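# Place the wall plate flat inside the gray tray

## Task

Get the wall plate into the gray tray so that it rests flat on the tray's floor and stays there without the robot supporting it; then release it and take the tool away.

## Robot and tools

The robot is a single arm with a suction cup as its tool. Positions are reported at the cup point, which is the middle of the cup's rim (29 mm wide) when it is free; the cup points along the cup point's own +z axis. About 7 cm back from the rim the tool widens, and its body and wrist camera stick out up to roughly 8 cm sideways, so allow for that near tray walls.

Scene frame: the origin sits on the tabletop right under the arm base, +z is up, and +y is to the left when facing along +x. Results report end_effector_position in metres and end_effector_quat_wxyz, plus linear (m/s) and angular (rad/s) velocities, all in this frame. The reported position can be a little off, more so at long reach. The base may be slightly tilted.

execute_actions takes actions: a list of actions, each a table of up to 15 rows. Each row lasts one control step (1/30 s); if fewer than 15 rows are given, the last row repeats to fill 15 steps. A row is 7 numbers, each between -1 and 1: dx, dy, dz, rx, ry, rz, suction. The first six are an offset, not a pose: they describe where the cup point should be relative to where it was measured when that action began (for a call's first action, the pose in the latest result), expressed in the cup point's own axes, not the scene frame. Every row is relative to that same starting pose, not to the row before. A value of 1.0 equals 0.6 m for dx, dy, dz or 180 degrees for the rotation; rx, ry, rz form a single rotation vector. An empty list just returns the current state and images.

The seventh number sets suction: 1 is the strongest vacuum (about 55 kPa under ambient), smaller values ask for that share of it, and 0.05 or less switches it off. The setting persists until changed.

move takes target: one such 7-number row, an offset in cup-point axes from the pose in the scene's most recent result that shows one. The cup point follows a straight path there. speed is the path's peak in m/s, 0.002 to 0.5 (default 0.25); rotation is capped at twice that value in rad/s. Paths last 0.5 to 10 s; longer ones stop early. The arm trails and can overshoot the speed, especially when nearly straight, and it does not avoid obstacles. stop_force (9 to 40 N, only after the scene has run 0.2 s) ends the path once the wrist sensor feels that much extra resistance along the direction of travel for two steps; the arm then backs up two steps and holds. Use it with a very low speed when descending onto a surface; do not rely on it during rotations, and omit it when lifting away from something you are pressing on. blocking=false returns after 0.5 s while the arm keeps going; it cannot be combined with stop_force, and further motion commands are rejected until a result shows the move finished. The move: line reports the ending (done, contact, off_target, moving, held, fault) and limits (paced means the sent pose was clipped; held means a check blocked steps).

wait takes seconds (0 to 10) and lets time pass holding the last command; wait(0) checks a running move. stop brakes a running move. zoom_image takes camera (cam_head_left, cam_head_right or cam_wrist) and region [x0, y0, x1, y1] in pixels from the top-left, no larger than 504 by 504. Head images are 896x504, wrist 616x616. finished_scene takes scene, the current scene's number, and is final.

Control limits: per step the commanded pose is clipped to 100 mm and 16 degrees from the measured pose, so large offsets need several actions. Commands are smoothed with about 0.17 s lag. Position wins over orientation when both cannot be reached. "Hand target" shows where the controller is heading; "pose unreachable" means the clearance check altered the command.

Picking up: turn suction on and press the rim fully onto a smooth flat area of the plate, away from holes, seams or edges. suction_measured near 0 means no seal; a good seal settles within 0.15 under the command. part_present turns 1 at 0.50 and back to 0 below 0.45. Under vacuum the cup compresses, so the part rides up to about 10 mm nearer the tool. To release, set the plate down on the tray floor first, then turn suction off and lift at least 15 mm. If the cup seals to the table, switch suction off.

Wrist force and torque are in the tool's own axes, with noise (up to about 2.4 N), offsets near 4 N and saturation around 50 N. Joint torques are rough and offset.

Things to avoid: the arm is stiff, so commanding even slightly past a firm contact can trigger a fault stop; approach slowly. A fault occurs at 150 N external force or when joint load limits are hit (141 N m for the big joints, 26.3 N m for the wrists), freezing the arm for 10 s. Motors warn at 70 °C and brake at 85 °C, so do not hold loads needlessly. Never push, drop or knock anything off the table, avoid slamming or dropping the plate, and expect loose objects to be nudged occasionally. The simulation keeps running while you think.

Each tool is called after "Request:" as name([rows], argument=value, ...), one row to a line, values as JSON.

## Session

Request:
execute_actions(actions=[])

Scene clock: 0.00 s.
end_effector_position=(+0.4311, +0.0205, +0.3234) suction_measured=0.01 part_present=0 end_effector_quat_wxyz=(-0.006, -0.023, +1.000, -0.004) end_effector_velocity=(-0.000, -0.000, -0.000) end_effector_angular_velocity=(+0.000, +0.001, -0.000)
Joint positions: [-0.316 -1.724  2.043 -1.891 -1.572 -0.317]
Joint velocities: [-0.001  0.     0.     0.001 -0.    -0.   ]
Joint torques (N m, as the arm reports them, + toward a larger angle): no reading
Motor temperatures (°C, as the motors report them): [23 27 23 29 31 33]
Wrist force (N, on the end effector, along its own x y z axes, offset not removed): no reading
Wrist torque (N m, same axes, about the end effector's origin, offset not removed): no reading
Hand target: +0.431, +0.021, +0.323; -0.006, -0.023, +1.000, -0.004

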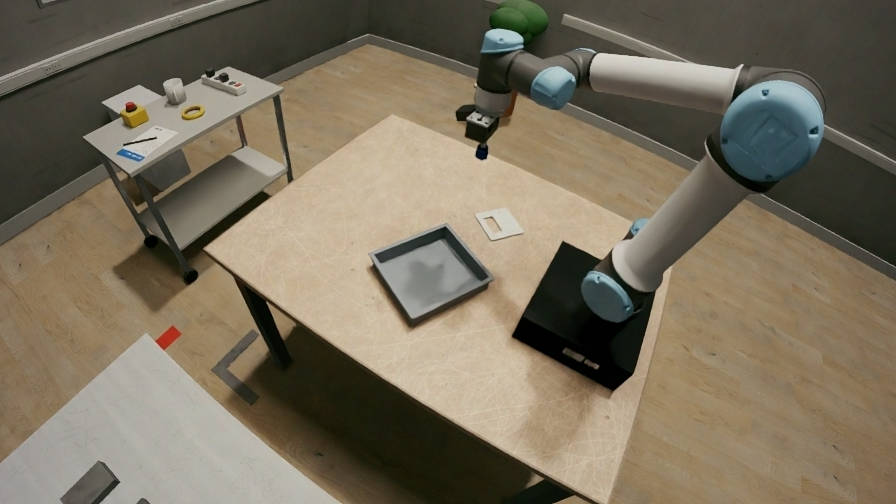

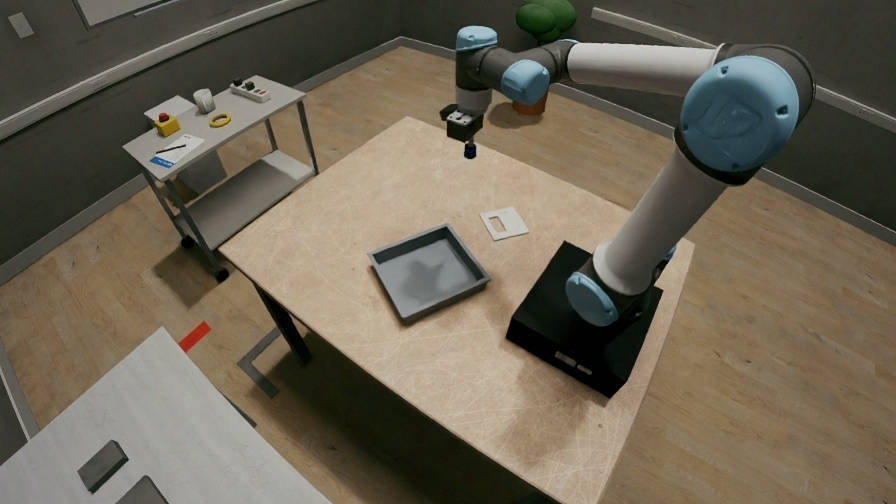

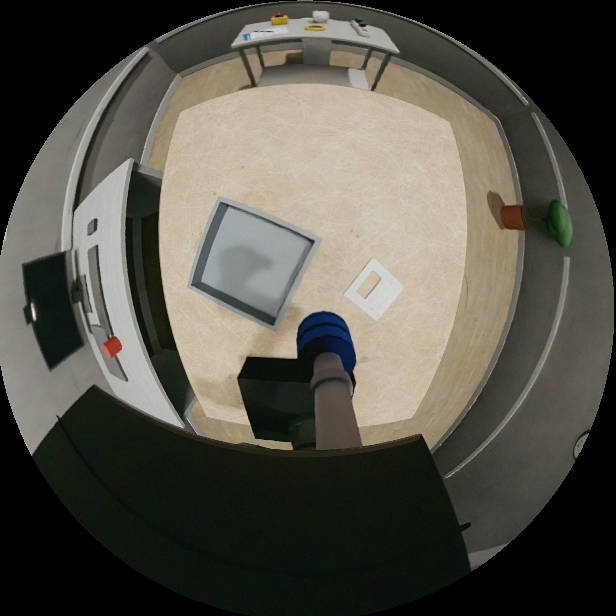

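Request:
move(target=[-0.17,-0.23,0.3,0,0,0,0])

Scene clock: 2.13 s.
end_effector_position=(+0.5367, -0.1140, +0.1435) suction_measured=0.01 part_present=0 end_effector_quat_wxyz=(-0.006, -0.023, +1.000, -0.004) end_effector_velocity=(+0.002, -0.001, -0.001) end_effector_angular_velocity=(-0.001, -0.001, +0.001)
Joint positions: [-0.5   -1.197  1.985 -2.361 -1.572 -0.501]
Joint velocities: [-0.     0.006 -0.004 -0.003 -0.    -0.001]
Joint torques (N m, as the arm reports them, + toward a larger angle): [-15.09 -20.68 -24.06  -4.61   2.87  -1.55]
Motor temperatures (°C, as the motors report them): [23 27 23 29 31 33]
Wrist force (N, on the end effector, along its own x y z axes, offset not removed): [1.8 -1.6 0.5]
Wrist torque (N m, same axes, about the end effector's origin, offset not removed): [-0.28 -0.14 -0.22]
Hand target: +0.537, -0.114, +0.143; -0.006, -0.023, +1.000, -0.004
Off the commanded pose: 0.001 m, 0 deg.
move: done

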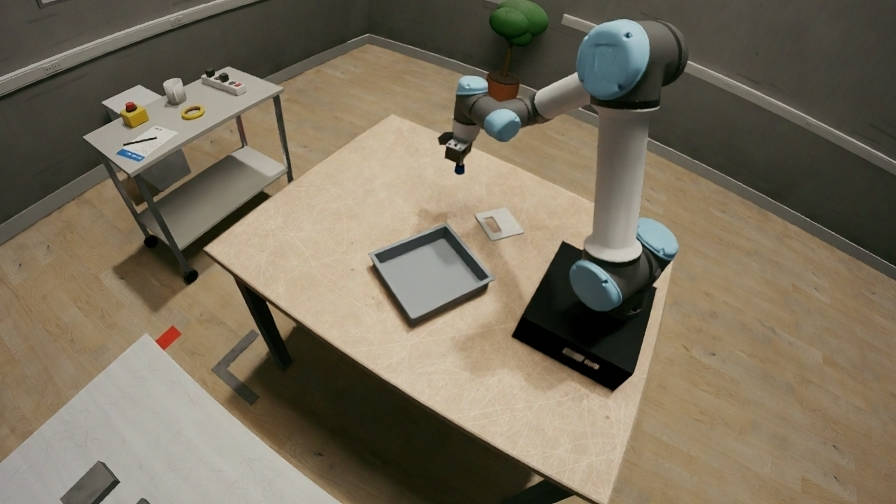

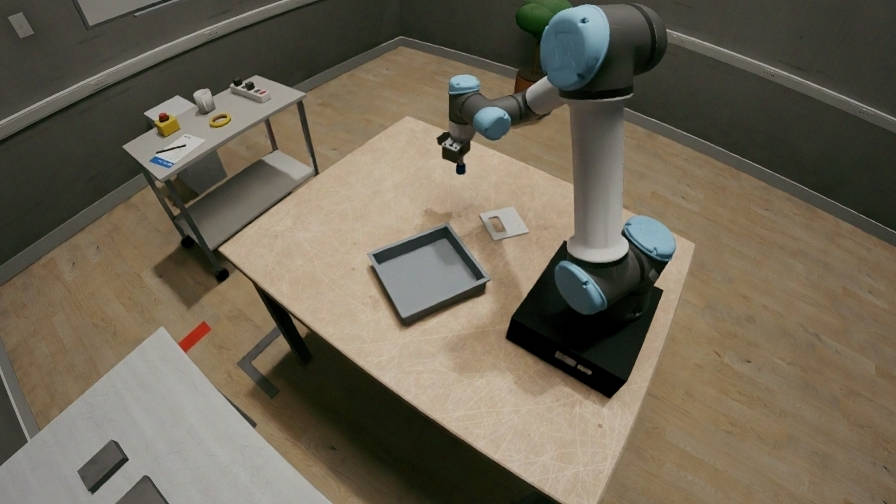

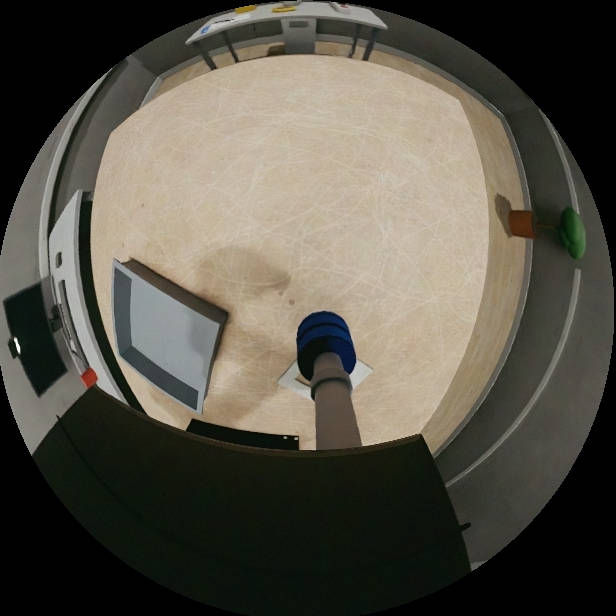

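Request:
move(target=[-0.05,0.0,0.05,0,0,0,0])

Request:
move(target=[0.05,-0.18,0,0,0,0,0])

Scene clock: 3.97 s.
end_effector_position=(+0.5661, -0.1128, +0.1134) suction_measured=0.01 part_present=0 end_effector_quat_wxyz=(-0.006, -0.023, +1.000, -0.004) end_effector_velocity=(+0.002, -0.000, -0.002) end_effector_angular_velocity=(+0.000, -0.000, +0.000)
Joint positions: [-0.474 -1.09   1.919 -2.401 -1.572 -0.475]
Joint velocities: [ 0.002  0.007 -0.005 -0.002  0.     0.002]
Joint torques (N m, as the arm reports them, + toward a larger angle): [ 11.9  -24.5  -24.47  -4.73  -1.26   1.64]
Motor temperatures (°C, as the motors report them): [23 27 23 29 31 33]
Wrist force (N, on the end effector, along its own x y z axes, offset not removed): [2.6 -0.1 1.1]
Wrist torque (N m, same axes, about the end effector's origin, offset not removed): [0.01 -0.32 -0.42]
Hand target: +0.566, -0.113, +0.113; -0.006, -0.023, +1.000, -0.004
Off the commanded pose: 0.000 m, 0 deg.
move: done

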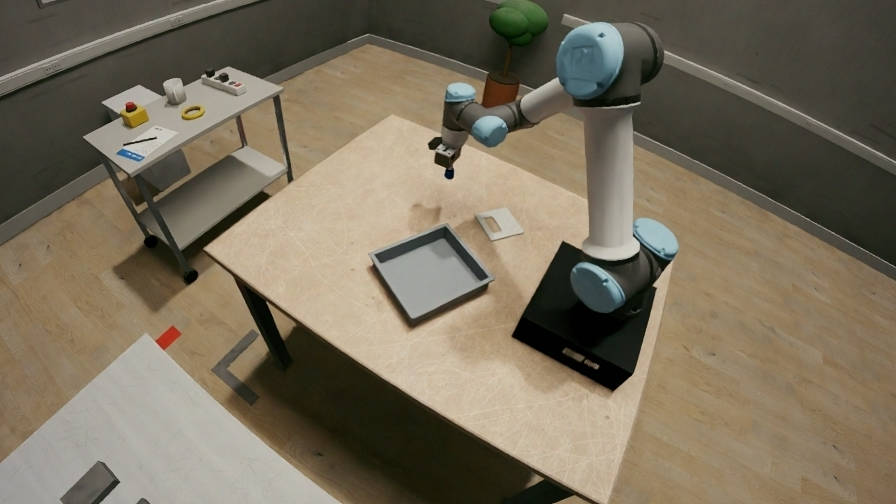

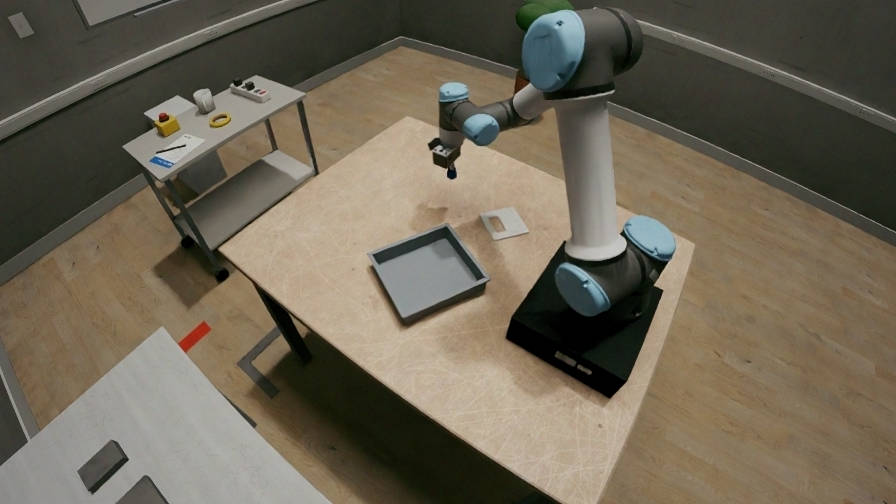

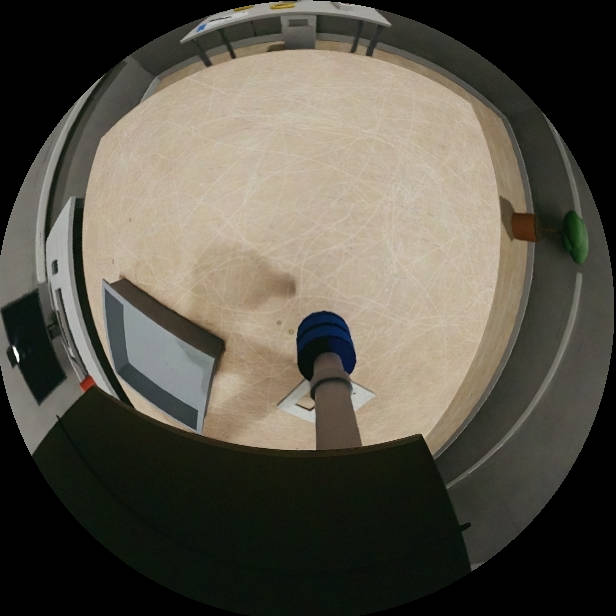

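Scene clock: 5.10 s.
end_effector_position=(+0.5409, -0.2218, +0.1145) suction_measured=0.01 part_present=0 end_effector_quat_wxyz=(-0.006, -0.023, +1.000, -0.004) end_effector_velocity=(-0.000, -0.002, -0.000) end_effector_angular_velocity=(+0.002, +0.001, +0.000)
Joint positions: [-0.663 -1.077  1.897 -2.392 -1.572 -0.665]
Joint velocities: [-0.003  0.001 -0.002  0.003  0.001 -0.003]
Joint torques (N m, as the arm reports them, + toward a larger angle): [-15.68 -23.88 -24.03   0.62   2.89  -1.6 ]
Motor temperatures (°C, as the motors report them): [23 27 23 29 31 33]
Wrist force (N, on the end effector, along its own x y z axes, offset not removed): [-3.1 -1.0 2.2]
Wrist torque (N m, same axes, about the end effector's origin, offset not removed): [-0.22 0.37 -0.23]
Hand target: +0.541, -0.222, +0.115; -0.006, -0.023, +1.000, -0.004
Off the commanded pose: 0.000 m, 0 deg.
move: done

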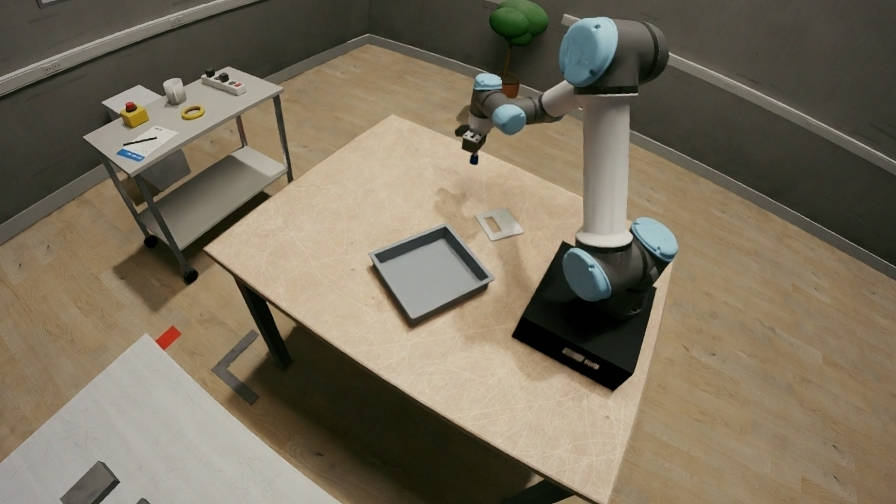

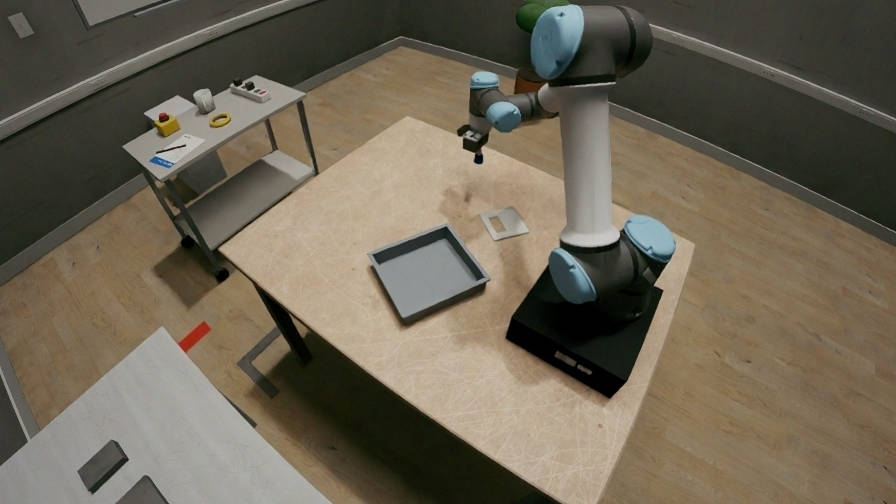

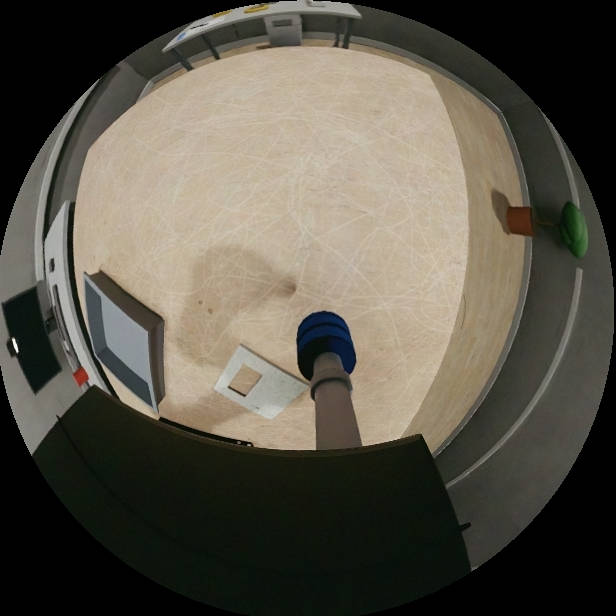

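Request:
move(target=[-0.03,0.0,0.07,0,0,0,0])

Scene clock: 6.50 s.
end_effector_position=(+0.5583, -0.2213, +0.0726) suction_measured=0.01 part_present=0 end_effector_quat_wxyz=(-0.006, -0.023, +1.000, -0.004) end_effector_velocity=(+0.001, -0.000, -0.002) end_effector_angular_velocity=(+0.001, -0.000, -0.001)
Joint positions: [-0.645 -0.973  1.864 -2.464 -1.572 -0.646]
Joint velocities: [ 0.001  0.006 -0.003 -0.003  0.001  0.001]
Joint torques (N m, as the arm reports them, + toward a larger angle): [ 12.04 -27.35 -23.18  -4.63  -0.75   1.5 ]
Motor temperatures (°C, as the motors report them): [23 27 23 29 31 33]
Wrist force (N, on the end effector, along its own x y z axes, offset not removed): [2.1 2.3 0.9]
Wrist torque (N m, same axes, about the end effector's origin, offset not removed): [0.41 -0.26 -0.02]
Hand target: +0.558, -0.221, +0.072; -0.006, -0.023, +1.000, -0.004
Off the commanded pose: 0.000 m, 0 deg.
move: done

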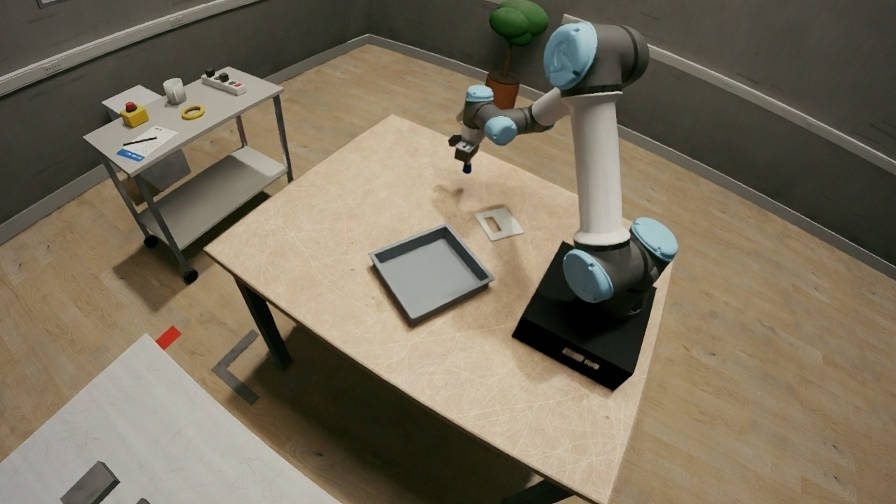

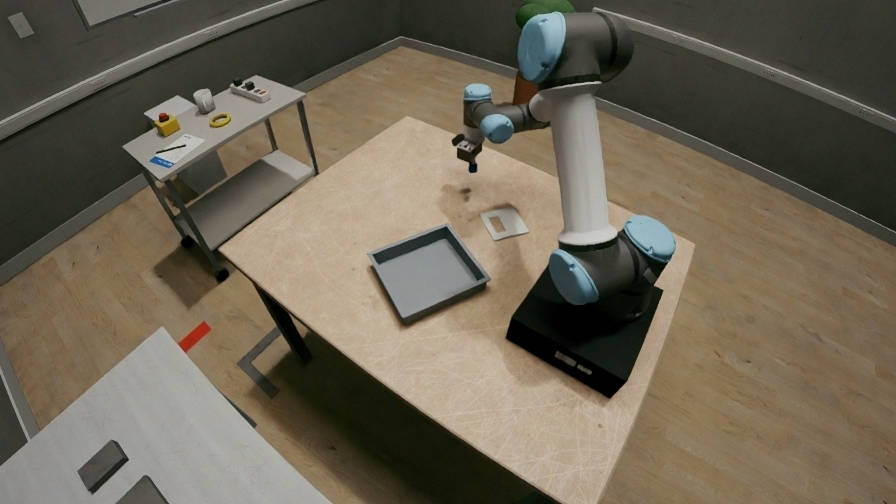

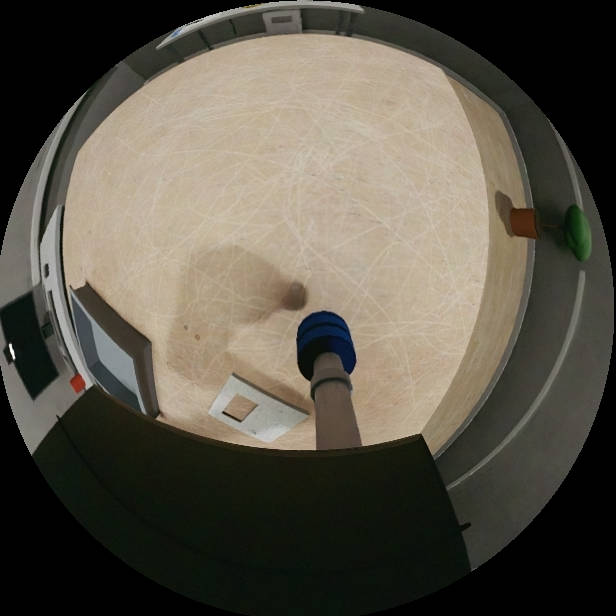

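Request:
move(target=[0.075,0.0,0.0,0,0,0,0])

Scene clock: 7.83 s.
end_effector_position=(+0.5136, -0.2232, +0.0731) suction_measured=0.01 part_present=0 end_effector_quat_wxyz=(-0.006, -0.023, +1.000, -0.004) end_effector_velocity=(-0.002, -0.000, +0.000) end_effector_angular_velocity=(+0.000, -0.002, -0.000)
Joint positions: [-0.694 -1.036  1.988 -2.525 -1.572 -0.695]
Joint velocities: [-0.003 -0.003  0.006 -0.005  0.001 -0.003]
Joint torques (N m, as the arm reports them, + toward a larger angle): [-15.07 -46.2   -6.36  -4.62   2.75  -1.67]
Motor temperatures (°C, as the motors report them): [23 27 23 29 31 33]
Wrist force (N, on the end effector, along its own x y z axes, offset not removed): [4.0 -2.6 -1.8]
Wrist torque (N m, same axes, about the end effector's origin, offset not removed): [-0.30 -0.47 -0.24]
Hand target: +0.513, -0.223, +0.073; -0.006, -0.023, +1.000, -0.004
Off the commanded pose: 0.000 m, 0 deg.
move: done

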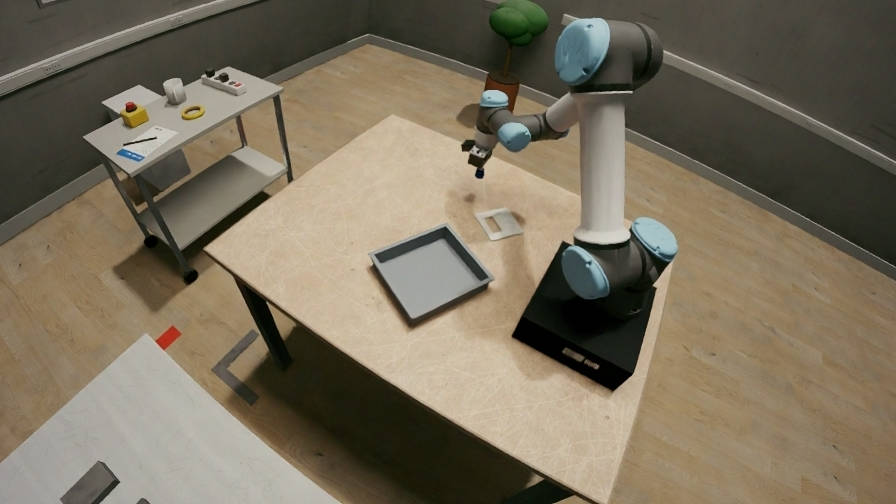

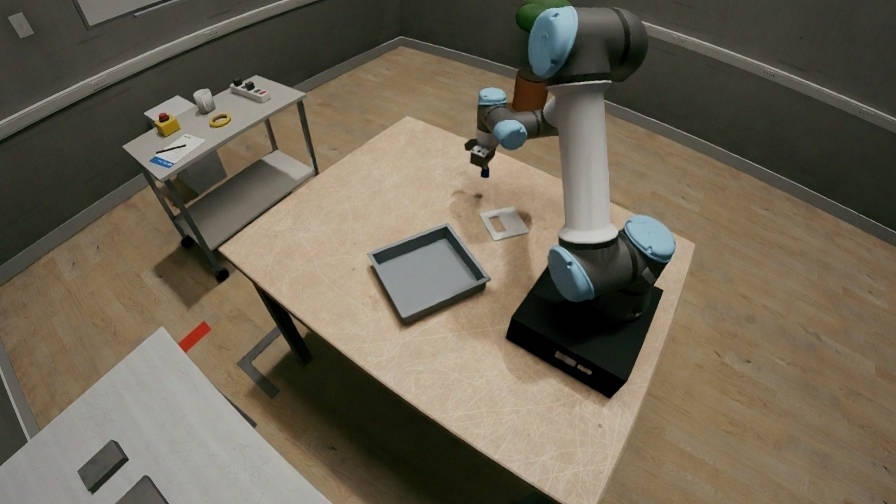

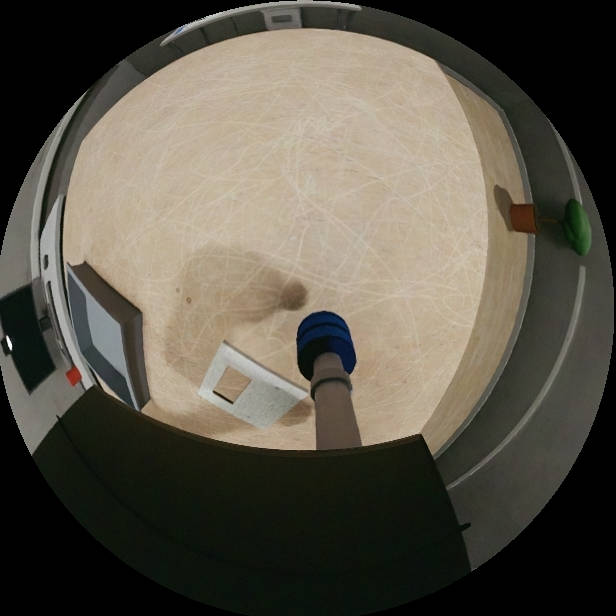

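Request:
move(target=[0.1,0.1,0.04,0,0,0,0])

Scene clock: 9.17 s.
end_effector_position=(+0.4509, -0.1663, +0.0496) suction_measured=0.01 part_present=0 end_effector_quat_wxyz=(-0.006, -0.023, +1.000, -0.004) end_effector_velocity=(-0.002, +0.002, -0.001) end_effector_angular_velocity=(-0.001, -0.002, -0.001)
Joint positions: [-0.677 -1.092  2.224 -2.705 -1.572 -0.678]
Joint velocities: [ 0.    -0.001  0.008 -0.009  0.     0.001]
Joint torques (N m, as the arm reports them, + toward a larger angle): [ 12.96 -39.92  -4.08  -4.77   2.85   1.52]
Motor temperatures (°C, as the motors report them): [23 27 23 29 31 33]
Wrist force (N, on the end effector, along its own x y z axes, offset not removed): [1.0 1.2 -0.9]
Wrist torque (N m, same axes, about the end effector's origin, offset not removed): [0.11 0.02 -0.34]
Hand target: +0.451, -0.166, +0.049; -0.006, -0.023, +1.000, -0.004
Off the commanded pose: 0.000 m, 0 deg.
move: done

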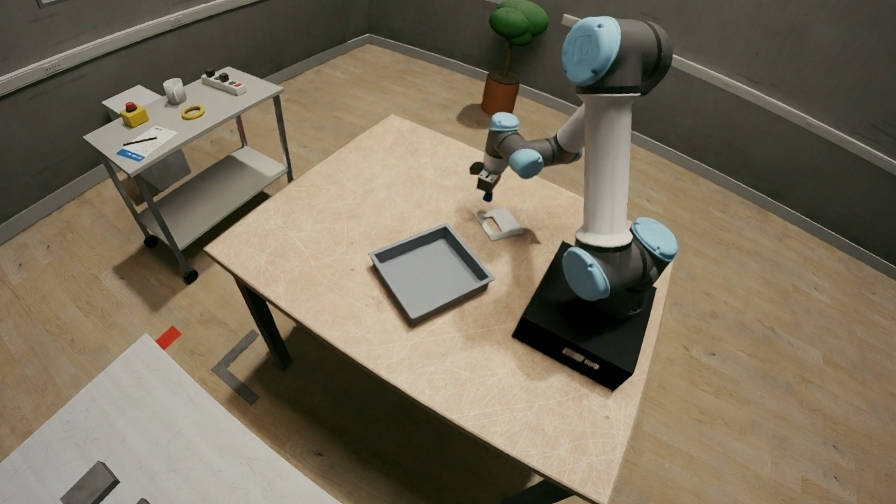

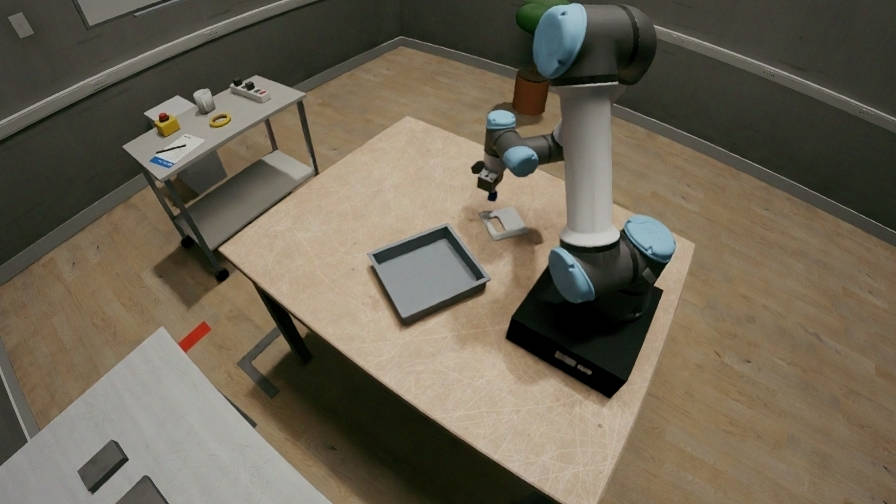

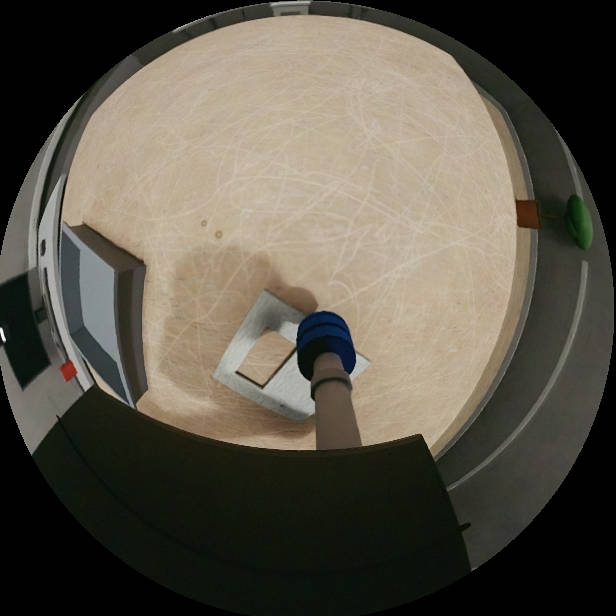

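Request:
move(target=[0.058,0,0.045,0,0,0,0])

Scene clock: 10.37 s.
end_effector_position=(+0.4160, -0.1680, +0.0232) suction_measured=0.01 part_present=0 end_effector_quat_wxyz=(-0.006, -0.023, +1.000, -0.004) end_effector_velocity=(-0.001, -0.000, -0.002) end_effector_angular_velocity=(-0.000, -0.004, -0.000)
Joint positions: [-0.727 -1.052  2.316 -2.835 -1.572 -0.728]
Joint velocities: [-0.004  0.004  0.006 -0.012  0.003 -0.003]
Joint torques (N m, as the arm reports them, + toward a larger angle): [-15.63 -17.82  -2.1   -4.71   2.95  -1.73]
Motor temperatures (°C, as the motors report them): [23 27 23 29 31 33]
Wrist force (N, on the end effector, along its own x y z axes, offset not removed): [-2.4 -0.7 -1.1]
Wrist torque (N m, same axes, about the end effector's origin, offset not removed): [-0.18 0.43 -0.09]
Hand target: +0.416, -0.168, +0.023; -0.006, -0.023, +1.000, -0.004
Off the commanded pose: 0.000 m, 0 deg.
move: done

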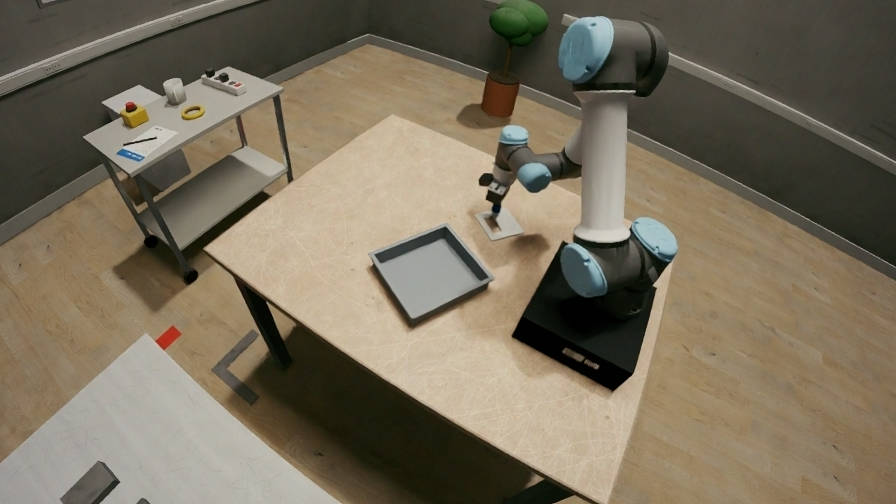

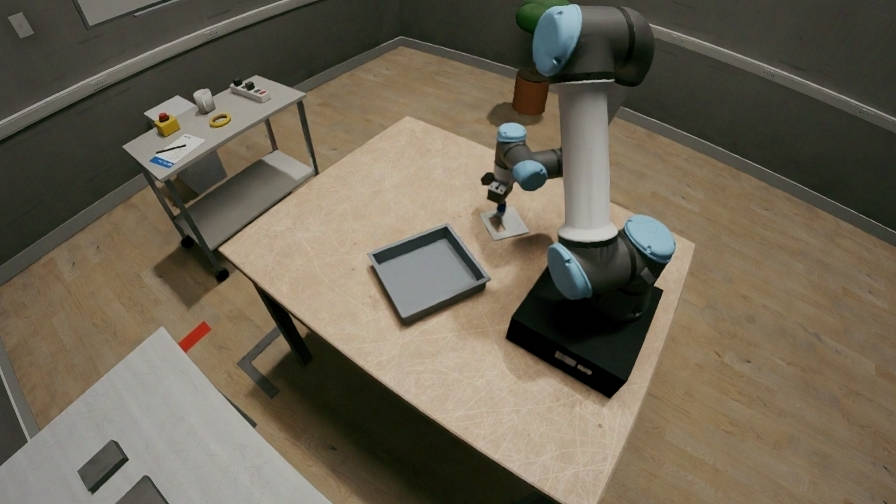

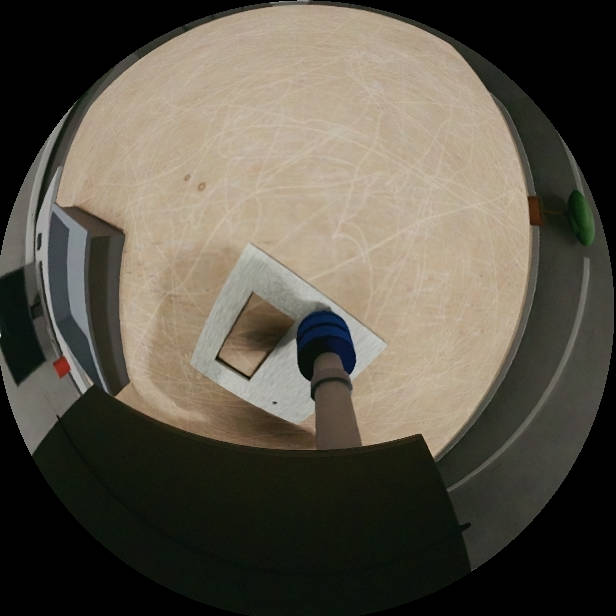

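Request:
move(target=[0.02,-0.008,0.015,0,0,0,0])

Request:
move(target=[0,0,0.03,0,0,0,1], speed=0.01, stop_force=12)

Scene clock: 11.43 s.
end_effector_position=(+0.4044, -0.1732, +0.0146) suction_measured=0.01 part_present=0 end_effector_quat_wxyz=(-0.006, -0.023, +1.000, -0.004) end_effector_velocity=(-0.002, -0.001, -0.001) end_effector_angular_velocity=(+0.000, -0.001, -0.000)
Joint positions: [-0.754 -1.033  2.34  -2.878 -1.572 -0.755]
Joint velocities: [-0.005  0.003  0.004 -0.008  0.001 -0.005]
Joint torques (N m, as the arm reports them, + toward a larger angle): [-15.35 -17.27   0.62  -4.69  -2.29  -1.68]
Motor temperatures (°C, as the motors report them): [23 27 23 29 31 33]
Wrist force (N, on the end effector, along its own x y z axes, offset not removed): [0.7 1.3 0.4]
Wrist torque (N m, same axes, about the end effector's origin, offset not removed): [0.17 0.38 -0.09]
Hand target: +0.404, -0.173, +0.014; -0.006, -0.023, +1.000, -0.004
Off the commanded pose: 0.000 m, 0 deg.
move: done

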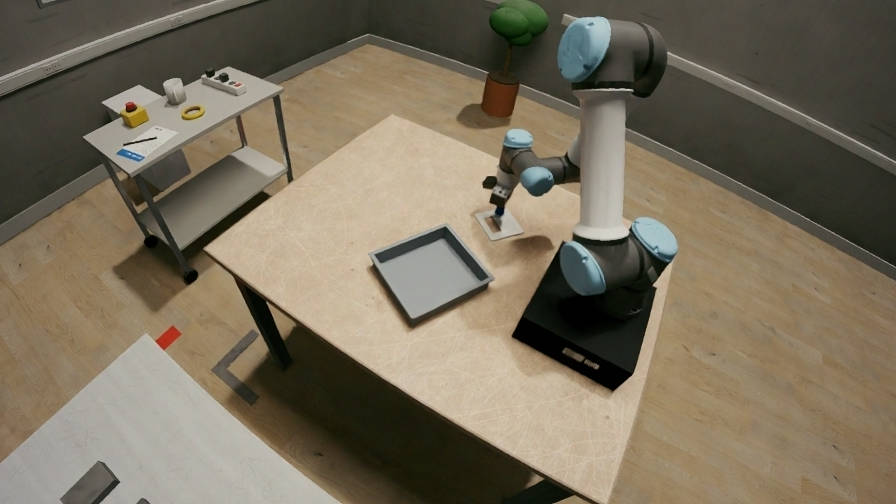

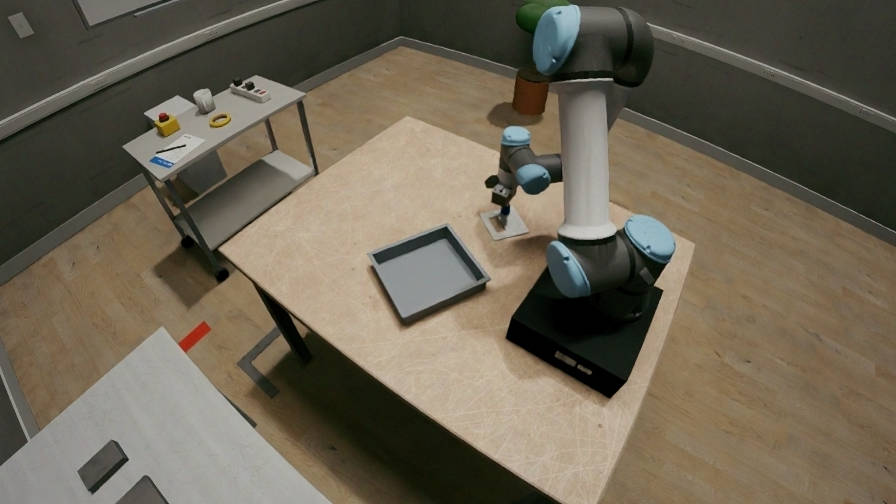

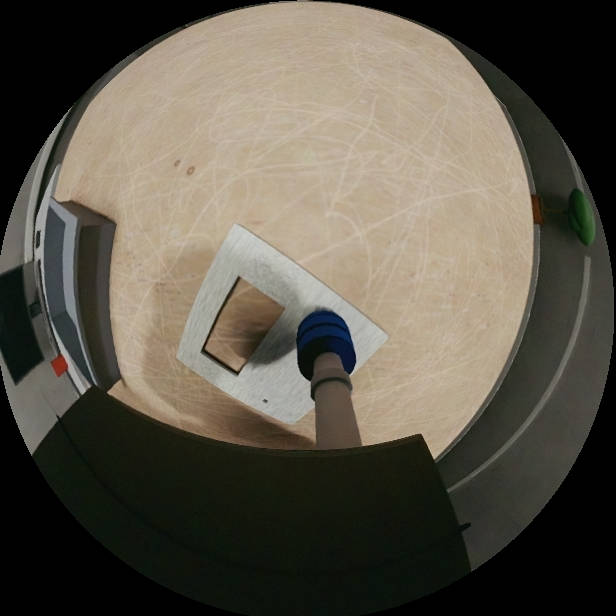

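Scene clock: 13.47 s.
end_effector_position=(+0.4042, -0.1734, -0.0030) suction_measured=0.01 part_present=0 end_effector_quat_wxyz=(-0.006, -0.023, +1.000, -0.004) end_effector_velocity=(+0.001, -0.000, -0.002) end_effector_angular_velocity=(-0.000, -0.003, +0.001)
Joint positions: [-0.754 -0.977  2.336 -2.931 -1.572 -0.755]
Joint velocities: [-0.     0.008 -0.001 -0.009  0.002 -0.001]
Joint torques (N m, as the arm reports them, + toward a larger angle): [ 11.63 -12.85 -12.47  -3.58  -2.18   1.57]
Motor temperatures (°C, as the motors report them): [23 27 23 29 31 33]
Wrist force (N, on the end effector, along its own x y z axes, offset not removed): [2.1 1.3 -14.7]
Wrist torque (N m, same axes, about the end effector's origin, offset not removed): [0.18 -0.30 -0.13]
Hand target: +0.404, -0.173, -0.003; -0.006, -0.023, +1.000, -0.004
Off the commanded pose: 0.000 m, 0 deg.
move: done

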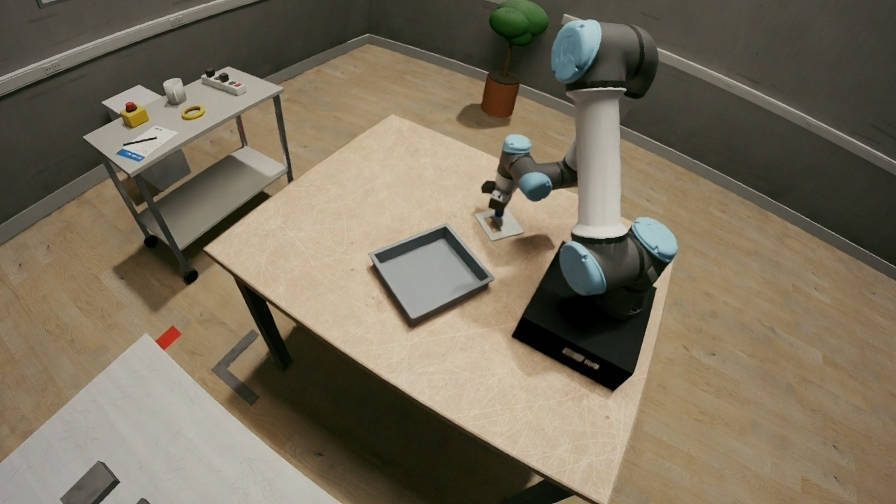

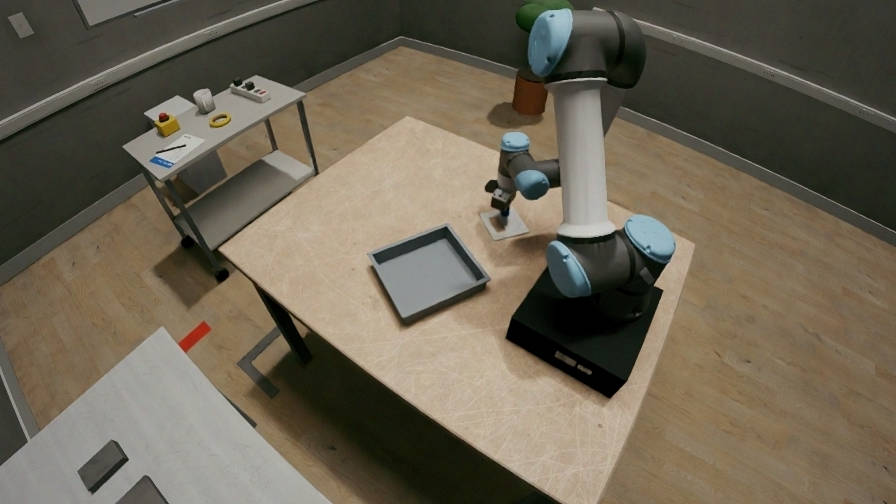

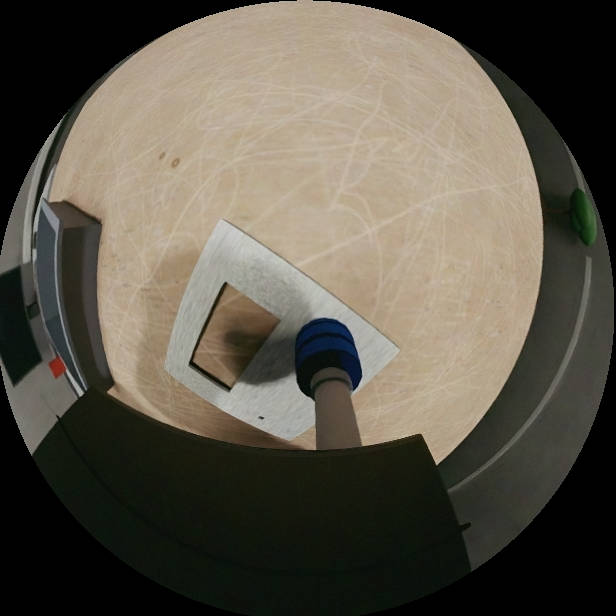

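Request:
wait(seconds=0.7)

Request:
zoom_image(camera="cam_wrist", region=[150,200,450,450])

Scene clock: 14.43 s.
end_effector_position=(+0.4042, -0.1734, -0.0033) suction_measured=0.01 part_present=0 end_effector_quat_wxyz=(-0.006, -0.023, +1.000, -0.004) end_effector_velocity=(+0.000, +0.000, +0.000) end_effector_angular_velocity=(+0.000, -0.001, -0.000)
Joint positions: [-0.754 -0.976  2.336 -2.932 -1.572 -0.755]
Joint velocities: [-0.    -0.     0.    -0.     0.001  0.   ]
Joint torques (N m, as the arm reports them, + toward a larger angle): [ 8.6  -4.46 -9.5  -1.87 -2.18  1.4 ]
Motor temperatures (°C, as the motors report them): [23 27 23 29 31 33]
Wrist force (N, on the end effector, along its own x y z axes, offset not removed): [3.1 8.2 -41.8]
Wrist torque (N m, same axes, about the end effector's origin, offset not removed): [0.53 -0.01 -0.20]
Hand target: +0.404, -0.173, -0.003; -0.006, -0.023, +1.000, -0.004
Off the commanded pose: 0.000 m, 0 deg.
wait: 0.70 s; at rest from the start

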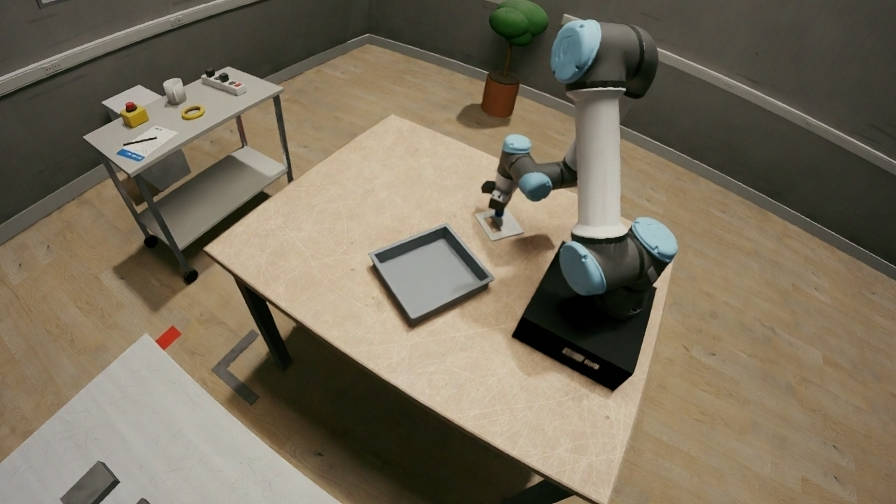

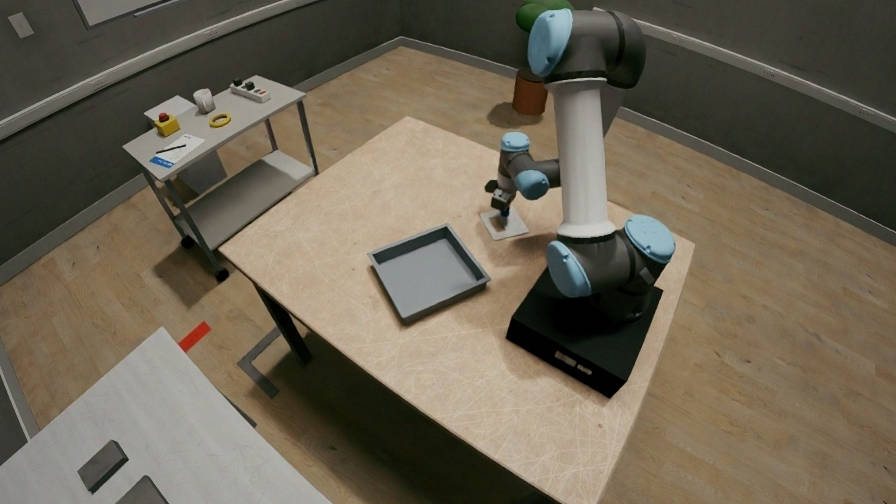

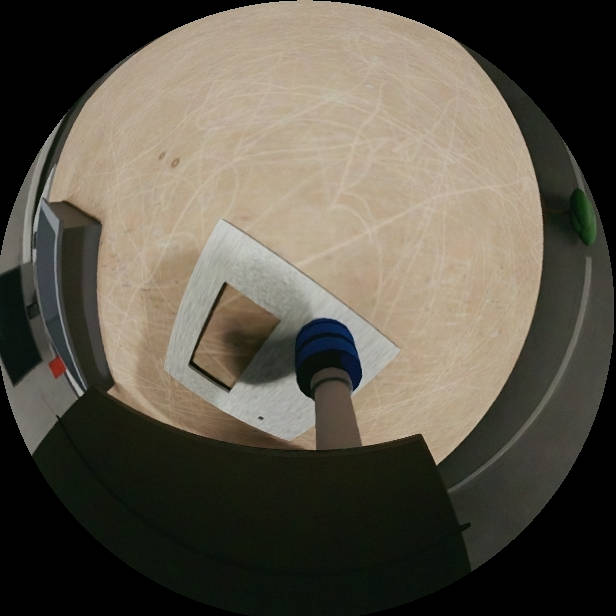

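Region (150, 200, 450, 450) of cam_wrist's 616x616 image, scaled by 1.680, with more detail than that image has.

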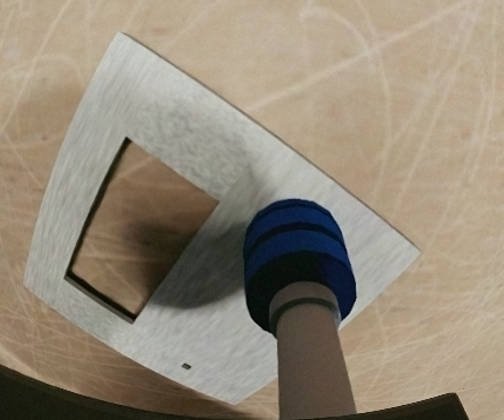

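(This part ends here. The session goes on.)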